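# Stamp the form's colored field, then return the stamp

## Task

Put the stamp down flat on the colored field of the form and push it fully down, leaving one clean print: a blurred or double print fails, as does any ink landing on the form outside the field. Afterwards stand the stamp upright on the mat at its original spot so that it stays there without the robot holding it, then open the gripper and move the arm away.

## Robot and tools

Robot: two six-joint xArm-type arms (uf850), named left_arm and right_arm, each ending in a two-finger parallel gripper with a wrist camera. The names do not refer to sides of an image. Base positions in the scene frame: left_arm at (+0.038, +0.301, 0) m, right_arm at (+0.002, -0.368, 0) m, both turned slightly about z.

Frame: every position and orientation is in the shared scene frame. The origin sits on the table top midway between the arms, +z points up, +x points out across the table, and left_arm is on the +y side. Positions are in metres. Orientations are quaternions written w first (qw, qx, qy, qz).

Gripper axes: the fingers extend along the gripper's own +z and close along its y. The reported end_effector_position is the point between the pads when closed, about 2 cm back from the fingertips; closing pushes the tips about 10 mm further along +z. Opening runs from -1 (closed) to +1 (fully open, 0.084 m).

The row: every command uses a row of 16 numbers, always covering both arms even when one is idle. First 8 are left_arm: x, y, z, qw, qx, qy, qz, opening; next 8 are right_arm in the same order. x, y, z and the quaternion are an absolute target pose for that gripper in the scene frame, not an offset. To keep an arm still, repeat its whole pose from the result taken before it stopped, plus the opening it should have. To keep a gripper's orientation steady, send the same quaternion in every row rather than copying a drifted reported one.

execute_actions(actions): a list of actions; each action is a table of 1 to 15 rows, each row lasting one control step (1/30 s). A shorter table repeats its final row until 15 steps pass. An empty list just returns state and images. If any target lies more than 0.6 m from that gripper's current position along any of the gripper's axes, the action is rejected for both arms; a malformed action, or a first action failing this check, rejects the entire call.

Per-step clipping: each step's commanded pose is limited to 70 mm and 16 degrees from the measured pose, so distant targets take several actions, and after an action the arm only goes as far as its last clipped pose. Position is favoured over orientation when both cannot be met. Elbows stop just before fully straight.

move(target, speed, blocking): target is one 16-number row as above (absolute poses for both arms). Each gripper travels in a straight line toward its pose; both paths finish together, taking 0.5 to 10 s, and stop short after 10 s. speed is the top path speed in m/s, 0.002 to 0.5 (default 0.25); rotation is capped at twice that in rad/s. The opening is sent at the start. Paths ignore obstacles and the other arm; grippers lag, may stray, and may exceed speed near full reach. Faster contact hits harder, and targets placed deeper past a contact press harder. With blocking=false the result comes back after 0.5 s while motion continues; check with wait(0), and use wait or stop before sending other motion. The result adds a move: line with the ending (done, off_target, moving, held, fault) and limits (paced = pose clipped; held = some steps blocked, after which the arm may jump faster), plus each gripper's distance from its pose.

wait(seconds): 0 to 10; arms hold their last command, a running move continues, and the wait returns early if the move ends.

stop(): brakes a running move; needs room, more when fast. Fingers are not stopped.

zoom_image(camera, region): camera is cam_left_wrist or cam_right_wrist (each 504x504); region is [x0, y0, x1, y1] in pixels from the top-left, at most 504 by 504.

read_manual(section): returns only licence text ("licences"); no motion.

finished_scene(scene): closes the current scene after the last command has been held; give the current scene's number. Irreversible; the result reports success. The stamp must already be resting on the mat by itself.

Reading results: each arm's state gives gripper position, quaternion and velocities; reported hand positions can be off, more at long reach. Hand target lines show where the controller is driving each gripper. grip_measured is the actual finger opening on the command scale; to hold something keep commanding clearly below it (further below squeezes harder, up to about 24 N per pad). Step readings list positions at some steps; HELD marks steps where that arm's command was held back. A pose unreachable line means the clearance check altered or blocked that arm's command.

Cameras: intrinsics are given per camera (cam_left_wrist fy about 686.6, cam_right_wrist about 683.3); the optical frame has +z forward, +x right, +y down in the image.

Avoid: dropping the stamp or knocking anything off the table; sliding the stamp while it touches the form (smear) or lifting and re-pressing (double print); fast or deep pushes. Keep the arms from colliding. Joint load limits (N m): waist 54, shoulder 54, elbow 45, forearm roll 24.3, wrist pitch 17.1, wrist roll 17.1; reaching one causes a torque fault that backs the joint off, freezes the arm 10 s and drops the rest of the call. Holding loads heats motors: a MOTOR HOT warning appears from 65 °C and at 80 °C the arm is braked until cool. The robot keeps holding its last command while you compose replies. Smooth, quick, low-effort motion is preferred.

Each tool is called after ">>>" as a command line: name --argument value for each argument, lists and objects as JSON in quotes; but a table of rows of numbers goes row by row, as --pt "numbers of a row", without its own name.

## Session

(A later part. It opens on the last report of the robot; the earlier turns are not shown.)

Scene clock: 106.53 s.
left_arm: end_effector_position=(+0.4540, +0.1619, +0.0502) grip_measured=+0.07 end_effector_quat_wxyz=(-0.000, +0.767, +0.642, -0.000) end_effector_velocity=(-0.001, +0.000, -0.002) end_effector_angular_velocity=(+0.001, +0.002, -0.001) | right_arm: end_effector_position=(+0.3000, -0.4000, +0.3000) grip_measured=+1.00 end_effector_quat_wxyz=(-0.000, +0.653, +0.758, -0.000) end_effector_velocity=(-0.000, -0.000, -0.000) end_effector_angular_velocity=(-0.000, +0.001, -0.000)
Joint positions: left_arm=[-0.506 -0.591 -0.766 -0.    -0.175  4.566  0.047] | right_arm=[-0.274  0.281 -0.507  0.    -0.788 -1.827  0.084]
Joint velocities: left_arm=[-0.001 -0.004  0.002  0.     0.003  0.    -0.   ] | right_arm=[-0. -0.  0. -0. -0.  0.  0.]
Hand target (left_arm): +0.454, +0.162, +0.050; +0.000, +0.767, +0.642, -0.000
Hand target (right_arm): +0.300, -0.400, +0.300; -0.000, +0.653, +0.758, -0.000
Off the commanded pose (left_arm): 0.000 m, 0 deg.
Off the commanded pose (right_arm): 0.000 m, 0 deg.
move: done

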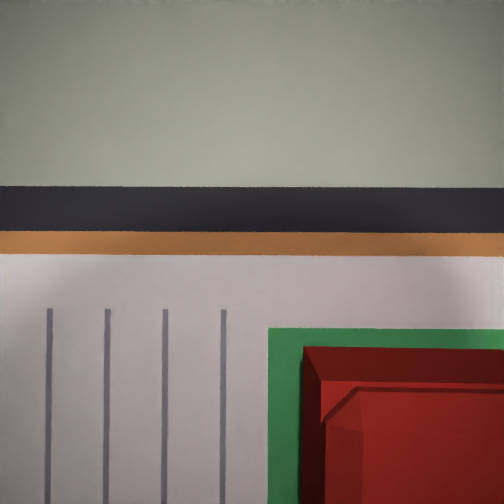

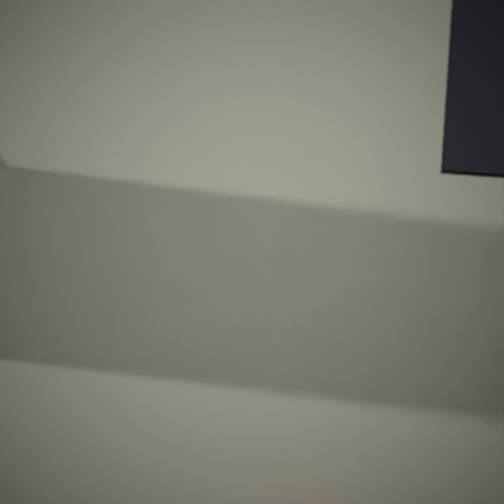

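>>> move --target '[0.4540,0.1619,0.043,0,0.7666,0.6421,0,-1, 0.30,-0.40,0.30,0,0.653,0.758,0,1]' --speed 0.015

Scene clock: 109.23 s.
left_arm: end_effector_position=(+0.4540, +0.1619, +0.0432) grip_measured=+0.07 end_effector_quat_wxyz=(-0.000, +0.767, +0.642, -0.000) end_effector_velocity=(+0.000, -0.000, -0.002) end_effector_angular_velocity=(-0.000, -0.001, -0.001) | right_arm: end_effector_position=(+0.3000, -0.4000, +0.3000) grip_measured=+1.00 end_effector_quat_wxyz=(-0.000, +0.653, +0.758, -0.000) end_effector_velocity=(-0.000, +0.000, -0.001) end_effector_angular_velocity=(+0.000, +0.001, +0.000)
Joint positions: left_arm=[-0.506 -0.608 -0.769 -0.    -0.161  4.566  0.047] | right_arm=[-0.274  0.281 -0.507  0.    -0.788 -1.827  0.084]
Joint velocities: left_arm=[-0.001 -0.005 -0.002 -0.     0.005  0.     0.   ] | right_arm=[ 0.    -0.002  0.     0.     0.001 -0.    -0.   ]
Hand target (left_arm): +0.454, +0.162, +0.043; +0.000, +0.767, +0.642, -0.000
Hand target (right_arm): +0.300, -0.400, +0.300; -0.000, +0.653, +0.758, +0.000
Off the commanded pose (left_arm): 0.000 m, 0 deg.
Off the commanded pose (right_arm): 0.000 m, 0 deg.
move: done

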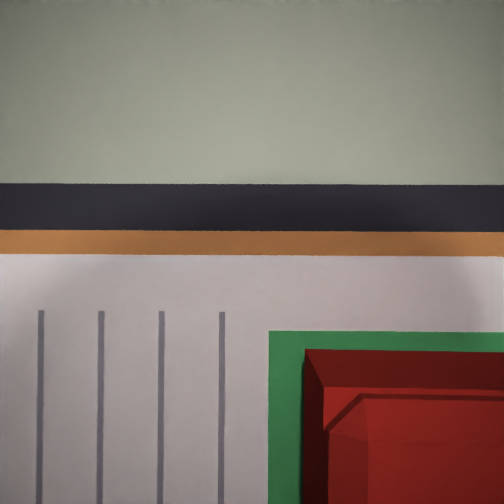

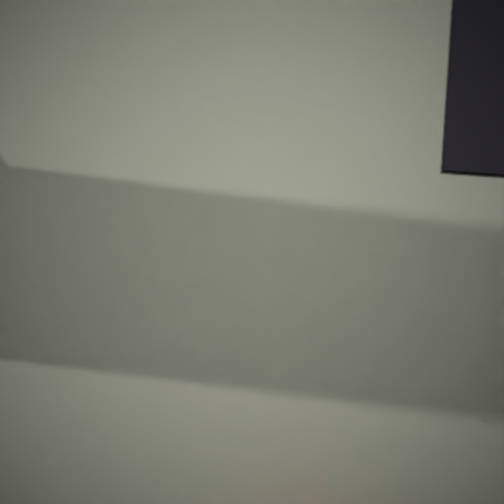

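>>> move --target '[0.4540,0.1619,0.09,0,0.7666,0.6421,0,-1, 0.30,-0.40,0.30,0,0.653,0.758,0,1]' --speed 0.03

>>> move --target '[0.4430,0.10,0.17,0,0.7666,0.6421,0,-1, 0.30,-0.40,0.30,0,0.653,0.758,0,1]' --speed 0.2

Scene clock: 115.63 s.
left_arm: end_effector_position=(+0.4539, +0.1620, +0.0899) grip_measured=+0.07 end_effector_quat_wxyz=(-0.000, +0.767, +0.642, +0.000) end_effector_velocity=(+0.000, -0.000, +0.002) end_effector_angular_velocity=(+0.000, +0.000, -0.002) | right_arm: end_effector_position=(+0.3000, -0.4000, +0.3000) grip_measured=+1.00 end_effector_quat_wxyz=(-0.000, +0.653, +0.758, +0.000) end_effector_velocity=(-0.000, -0.000, -0.000) end_effector_angular_velocity=(+0.000, +0.001, -0.000)
Joint positions: left_arm=[-0.506 -0.493 -0.753  0.001 -0.26   4.565  0.047] | right_arm=[-0.274  0.281 -0.507  0.    -0.788 -1.827  0.084]
Joint velocities: left_arm=[-0.     0.005 -0.     0.002 -0.005 -0.     0.   ] | right_arm=[-0.    -0.001  0.    -0.     0.     0.     0.   ]
Hand target (left_arm): +0.454, +0.162, +0.090; -0.000, +0.767, +0.642, +0.000
Hand target (right_arm): +0.300, -0.400, +0.300; -0.000, +0.653, +0.758, +0.000
Off the commanded pose (left_arm): 0.000 m, 0 deg.
Off the commanded pose (right_arm): 0.000 m, 0 deg.
move: done

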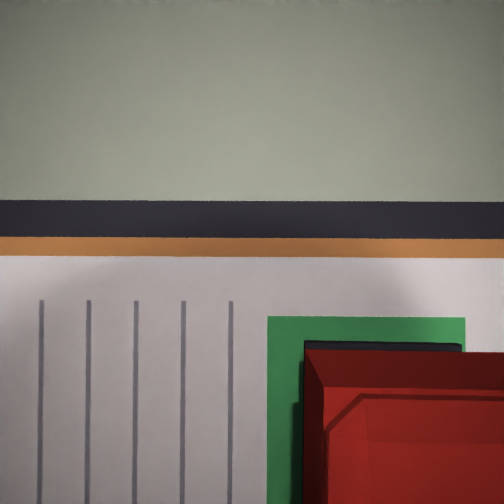

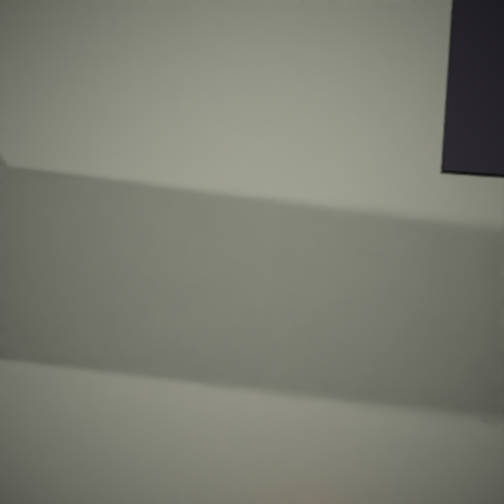

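Scene clock: 116.70 s.
left_arm: end_effector_position=(+0.4429, +0.1002, +0.1699) grip_measured=+0.07 end_effector_quat_wxyz=(-0.000, +0.767, +0.642, -0.000) end_effector_velocity=(+0.001, -0.002, +0.002) end_effector_angular_velocity=(+0.000, -0.002, -0.001) | right_arm: end_effector_position=(+0.3000, -0.4000, +0.3000) grip_measured=+1.00 end_effector_quat_wxyz=(-0.000, +0.653, +0.758, -0.000) end_effector_velocity=(-0.000, +0.000, -0.000) end_effector_angular_velocity=(+0.000, +0.001, -0.001)
Joint positions: left_arm=[-0.643 -0.342 -0.796 -0.    -0.454  4.428  0.047] | right_arm=[-0.274  0.281 -0.507  0.    -0.788 -1.827  0.084]
Joint velocities: left_arm=[-0.003  0.003 -0.004  0.003 -0.005 -0.005  0.   ] | right_arm=[-0.    -0.001 -0.     0.    -0.     0.     0.   ]
Hand target (left_arm): +0.443, +0.100, +0.170; +0.000, +0.767, +0.642, +0.000
Hand target (right_arm): +0.300, -0.400, +0.300; +0.000, +0.653, +0.758, +0.000
Off the commanded pose (left_arm): 0.000 m, 0 deg.
Off the commanded pose (right_arm): 0.000 m, 0 deg.
move: done

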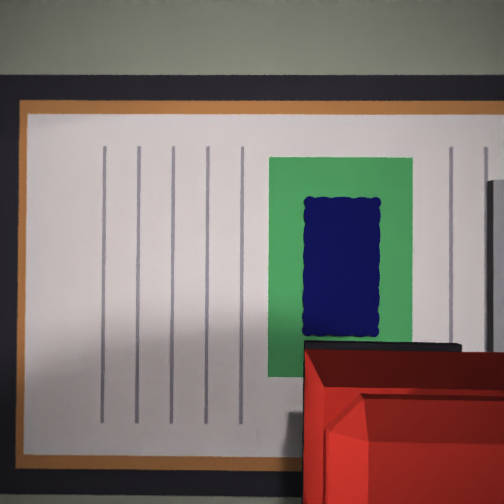

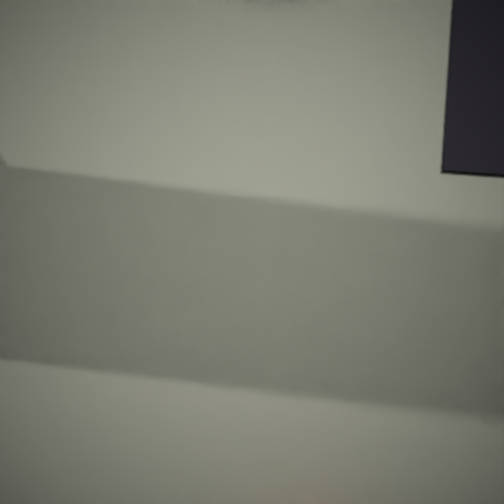

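>>> move --target '[0.4532,-0.1522,0.13,0,0.637,0.771,0,-1, 0.30,-0.40,0.30,0,0.653,0.758,0,1]' --speed 0.3

>>> move --target '[0.4532,-0.1522,0.068,0,0.637,0.771,0,-1, 0.30,-0.40,0.30,0,0.653,0.758,0,1]' --speed 0.06

Scene clock: 120.70 s.
left_arm: end_effector_position=(+0.4538, -0.1522, +0.1305) grip_measured=+0.07 end_effector_quat_wxyz=(+0.000, +0.637, +0.771, -0.001) end_effector_velocity=(+0.001, -0.003, -0.000) end_effector_angular_velocity=(+0.005, -0.003, +0.000) | right_arm: end_effector_position=(+0.3000, -0.4000, +0.3000) grip_measured=+1.00 end_effector_quat_wxyz=(-0.000, +0.653, +0.758, -0.000) end_effector_velocity=(+0.001, -0.000, +0.001) end_effector_angular_velocity=(+0.000, -0.001, -0.000)
Joint positions: left_arm=[-1.01  -0.731 -1.297 -0.002 -0.565  3.697  0.047] | right_arm=[-0.274  0.281 -0.507  0.    -0.788 -1.827  0.084]
Joint velocities: left_arm=[-0.004 -0.007 -0.013  0.011 -0.007 -0.014 -0.   ] | right_arm=[ 0.    -0.    -0.001  0.     0.     0.    -0.   ]
Hand target (left_arm): +0.454, -0.153, +0.130; +0.000, +0.637, +0.771, -0.000
Hand target (right_arm): +0.300, -0.400, +0.300; -0.000, +0.653, +0.758, +0.000
Off the commanded pose (left_arm): 0.001 m, 0 deg.
Off the commanded pose (right_arm): 0.000 m, 0 deg.
move: done

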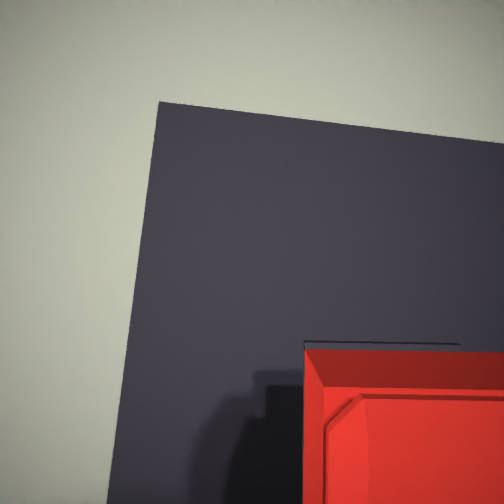

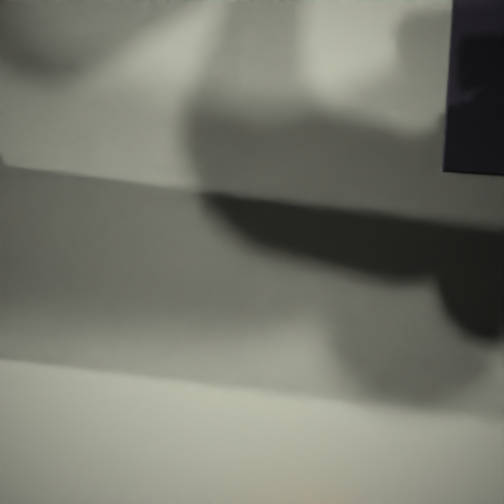

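Scene clock: 122.10 s.
left_arm: end_effector_position=(+0.4532, -0.1523, +0.0684) grip_measured=+0.07 end_effector_quat_wxyz=(-0.000, +0.637, +0.771, -0.000) end_effector_velocity=(+0.001, -0.000, -0.003) end_effector_angular_velocity=(-0.002, -0.002, +0.000) | right_arm: end_effector_position=(+0.3000, -0.4000, +0.3000) grip_measured=+1.00 end_effector_quat_wxyz=(+0.000, +0.653, +0.758, +0.000) end_effector_velocity=(-0.001, +0.000, -0.001) end_effector_angular_velocity=(+0.001, +0.003, -0.000)
Joint positions: left_arm=[-1.011 -0.836 -1.304 -0.    -0.469  3.694  0.047] | right_arm=[-0.274  0.281 -0.507  0.    -0.788 -1.827  0.084]
Joint velocities: left_arm=[ 0.    -0.006 -0.002  0.     0.007 -0.    -0.   ] | right_arm=[ 0.    -0.001  0.002  0.     0.     0.     0.   ]
Hand target (left_arm): +0.453, -0.152, +0.068; -0.000, +0.637, +0.771, -0.000
Hand target (right_arm): +0.300, -0.400, +0.300; +0.000, +0.653, +0.758, -0.000
Off the commanded pose (left_arm): 0.000 m, 0 deg.
Off the commanded pose (right_arm): 0.000 m, 0 deg.
move: done

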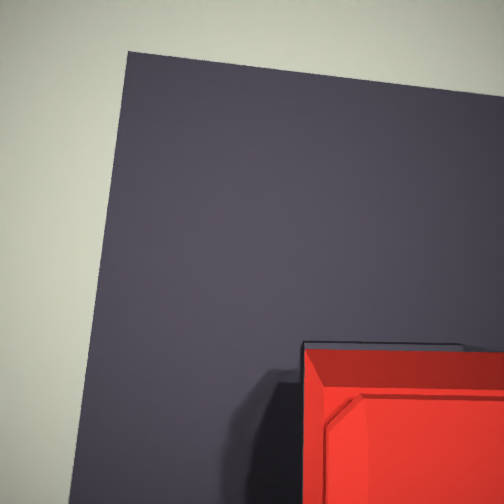

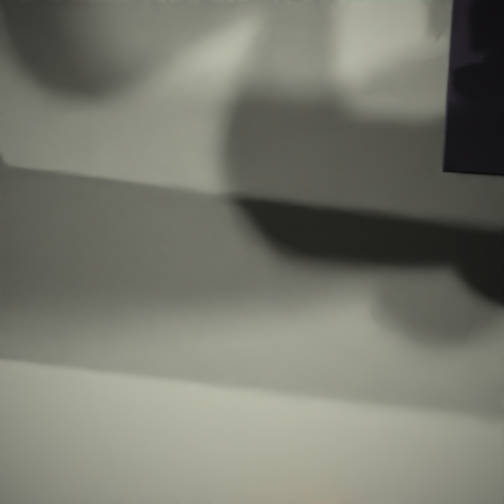

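>>> move --target '[0.4532,-0.1522,0.068,0,0.637,0.771,0,1, 0.30,-0.40,0.30,0,0.653,0.758,0,1]'

>>> move --target '[0.4532,-0.1522,0.17,0,0.637,0.771,0,1, 0.30,-0.40,0.30,0,0.653,0.758,0,1]' --speed 0.2

>>> move --target '[0.40,0.0,0.30,0,0.637,0.771,0,1, 0.30,-0.40,0.30,0,0.653,0.758,0,1]' --speed 0.4

Scene clock: 126.83 s.
left_arm: end_effector_position=(+0.4532, -0.1522, +0.0680) grip_measured=+1.00 end_effector_quat_wxyz=(+0.000, +0.637, +0.771, -0.000) end_effector_velocity=(-0.001, +0.001, -0.001) end_effector_angular_velocity=(+0.003, +0.002, +0.000) | right_arm: end_effector_position=(+0.3000, -0.4000, +0.3000) grip_measured=+1.00 end_effector_quat_wxyz=(+0.000, +0.653, +0.758, +0.000) end_effector_velocity=(-0.000, +0.000, -0.001) end_effector_angular_velocity=(+0.000, +0.001, -0.000)
Joint positions: left_arm=[-1.011 -0.836 -1.304  0.    -0.467  3.694  0.084] | right_arm=[-0.274  0.281 -0.507  0.    -0.788 -1.827  0.084]
Joint velocities: left_arm=[ 0.     0.001  0.003 -0.    -0.001  0.     0.   ] | right_arm=[ 0.    -0.001  0.001  0.     0.001  0.    -0.   ]
Hand target (left_arm): +0.453, -0.152, +0.068; -0.000, +0.637, +0.771, -0.000
Hand target (right_arm): +0.300, -0.400, +0.300; +0.000, +0.653, +0.758, +0.000
Off the commanded pose (left_arm): 0.000 m, 0 deg.
Off the commanded pose (right_arm): 0.000 m, 0 deg.
move: done

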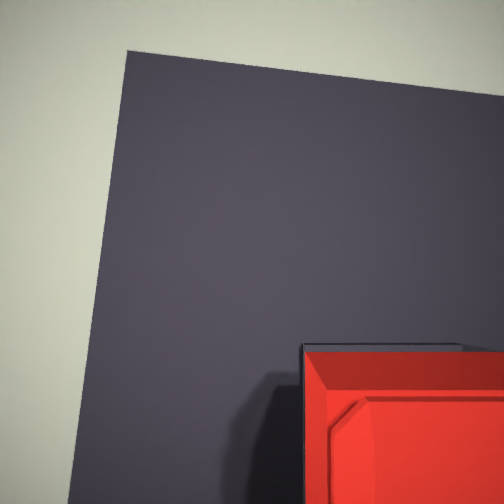

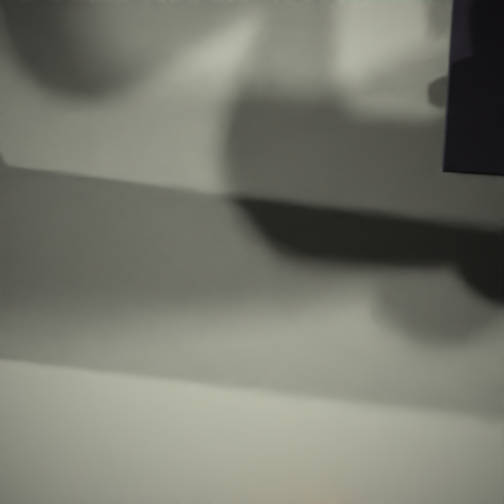

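Scene clock: 127.90 s.
left_arm: end_effector_position=(+0.4530, -0.1518, +0.1697) grip_measured=+1.00 end_effector_quat_wxyz=(-0.000, +0.637, +0.771, +0.000) end_effector_velocity=(+0.000, -0.001, +0.003) end_effector_angular_velocity=(-0.001, -0.002, -0.001) | right_arm: end_effector_position=(+0.3000, -0.4000, +0.3000) grip_measured=+1.00 end_effector_quat_wxyz=(+0.000, +0.653, +0.758, +0.000) end_effector_velocity=(+0.001, +0.000, +0.000) end_effector_angular_velocity=(+0.000, -0.000, -0.000)
Joint positions: left_arm=[-1.011 -0.671 -1.302  0.001 -0.632  3.693  0.084] | right_arm=[-0.274  0.281 -0.507  0.    -0.788 -1.827  0.084]
Joint velocities: left_arm=[-0.001  0.004 -0.001  0.001 -0.003 -0.     0.   ] | right_arm=[ 0.    -0.001 -0.001  0.001  0.    -0.     0.   ]
Hand target (left_arm): +0.453, -0.152, +0.170; +0.000, +0.637, +0.771, +0.000
Hand target (right_arm): +0.300, -0.400, +0.300; +0.000, +0.653, +0.758, -0.000
Off the commanded pose (left_arm): 0.001 m, 0 deg.
Off the commanded pose (right_arm): 0.000 m, 0 deg.
move: done

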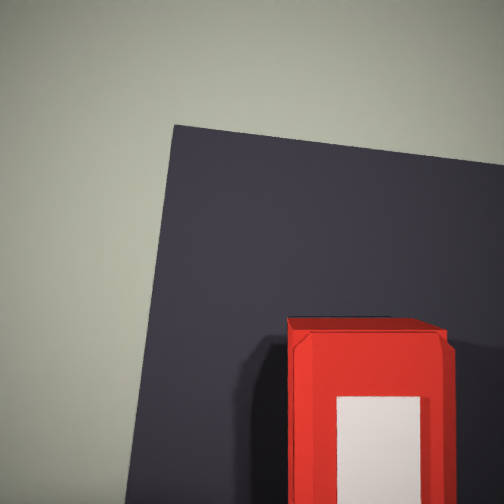

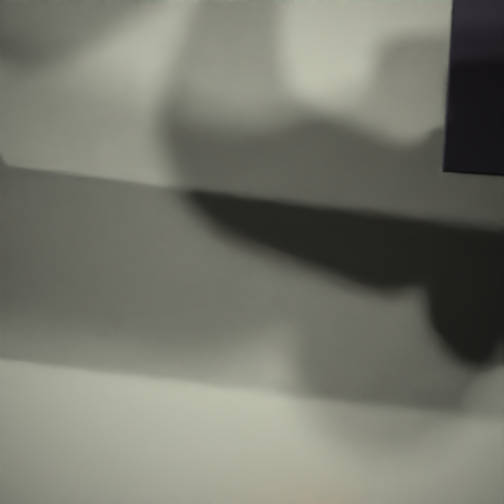

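Scene clock: 129.20 s.
left_arm: end_effector_position=(+0.3994, +0.0001, +0.2995) grip_measured=+1.00 end_effector_quat_wxyz=(-0.000, +0.637, +0.771, +0.000) end_effector_velocity=(-0.001, +0.001, +0.001) end_effector_angular_velocity=(-0.000, +0.000, -0.000) | right_arm: end_effector_position=(+0.3000, -0.4000, +0.3000) grip_measured=+1.00 end_effector_quat_wxyz=(-0.000, +0.653, +0.758, -0.000) end_effector_velocity=(+0.000, -0.000, +0.000) end_effector_angular_velocity=(-0.000, -0.001, +0.000)
Joint positions: left_arm=[-0.877 -0.175 -0.939  0.001 -0.764  3.827  0.084] | right_arm=[-0.274  0.281 -0.507  0.    -0.788 -1.827  0.084]
Joint velocities: left_arm=[ 0.001  0.004  0.002 -0.001 -0.002  0.001 -0.   ] | right_arm=[-0.  0. -0. -0.  0.  0.  0.]
Hand target (left_arm): +0.399, +0.000, +0.300; -0.000, +0.637, +0.771, +0.000
Hand target (right_arm): +0.300, -0.400, +0.300; +0.000, +0.653, +0.758, +0.000
Off the commanded pose (left_arm): 0.001 m, 0 deg.
Off the commanded pose (right_arm): 0.000 m, 0 deg.
move: done; limits=paced

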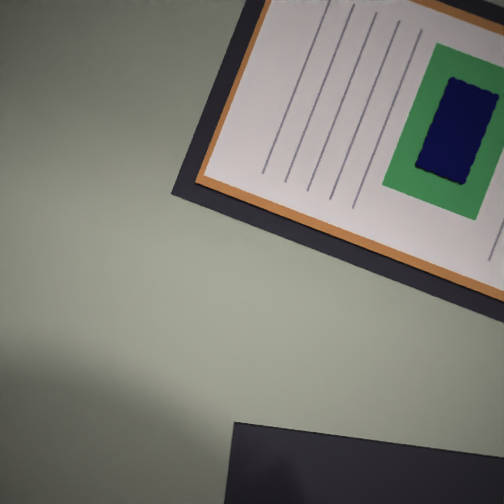

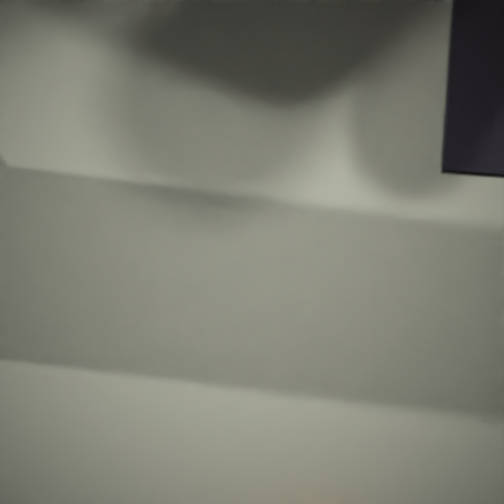

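>>> finished_scene --scene 1

The scene is finished: the task was done.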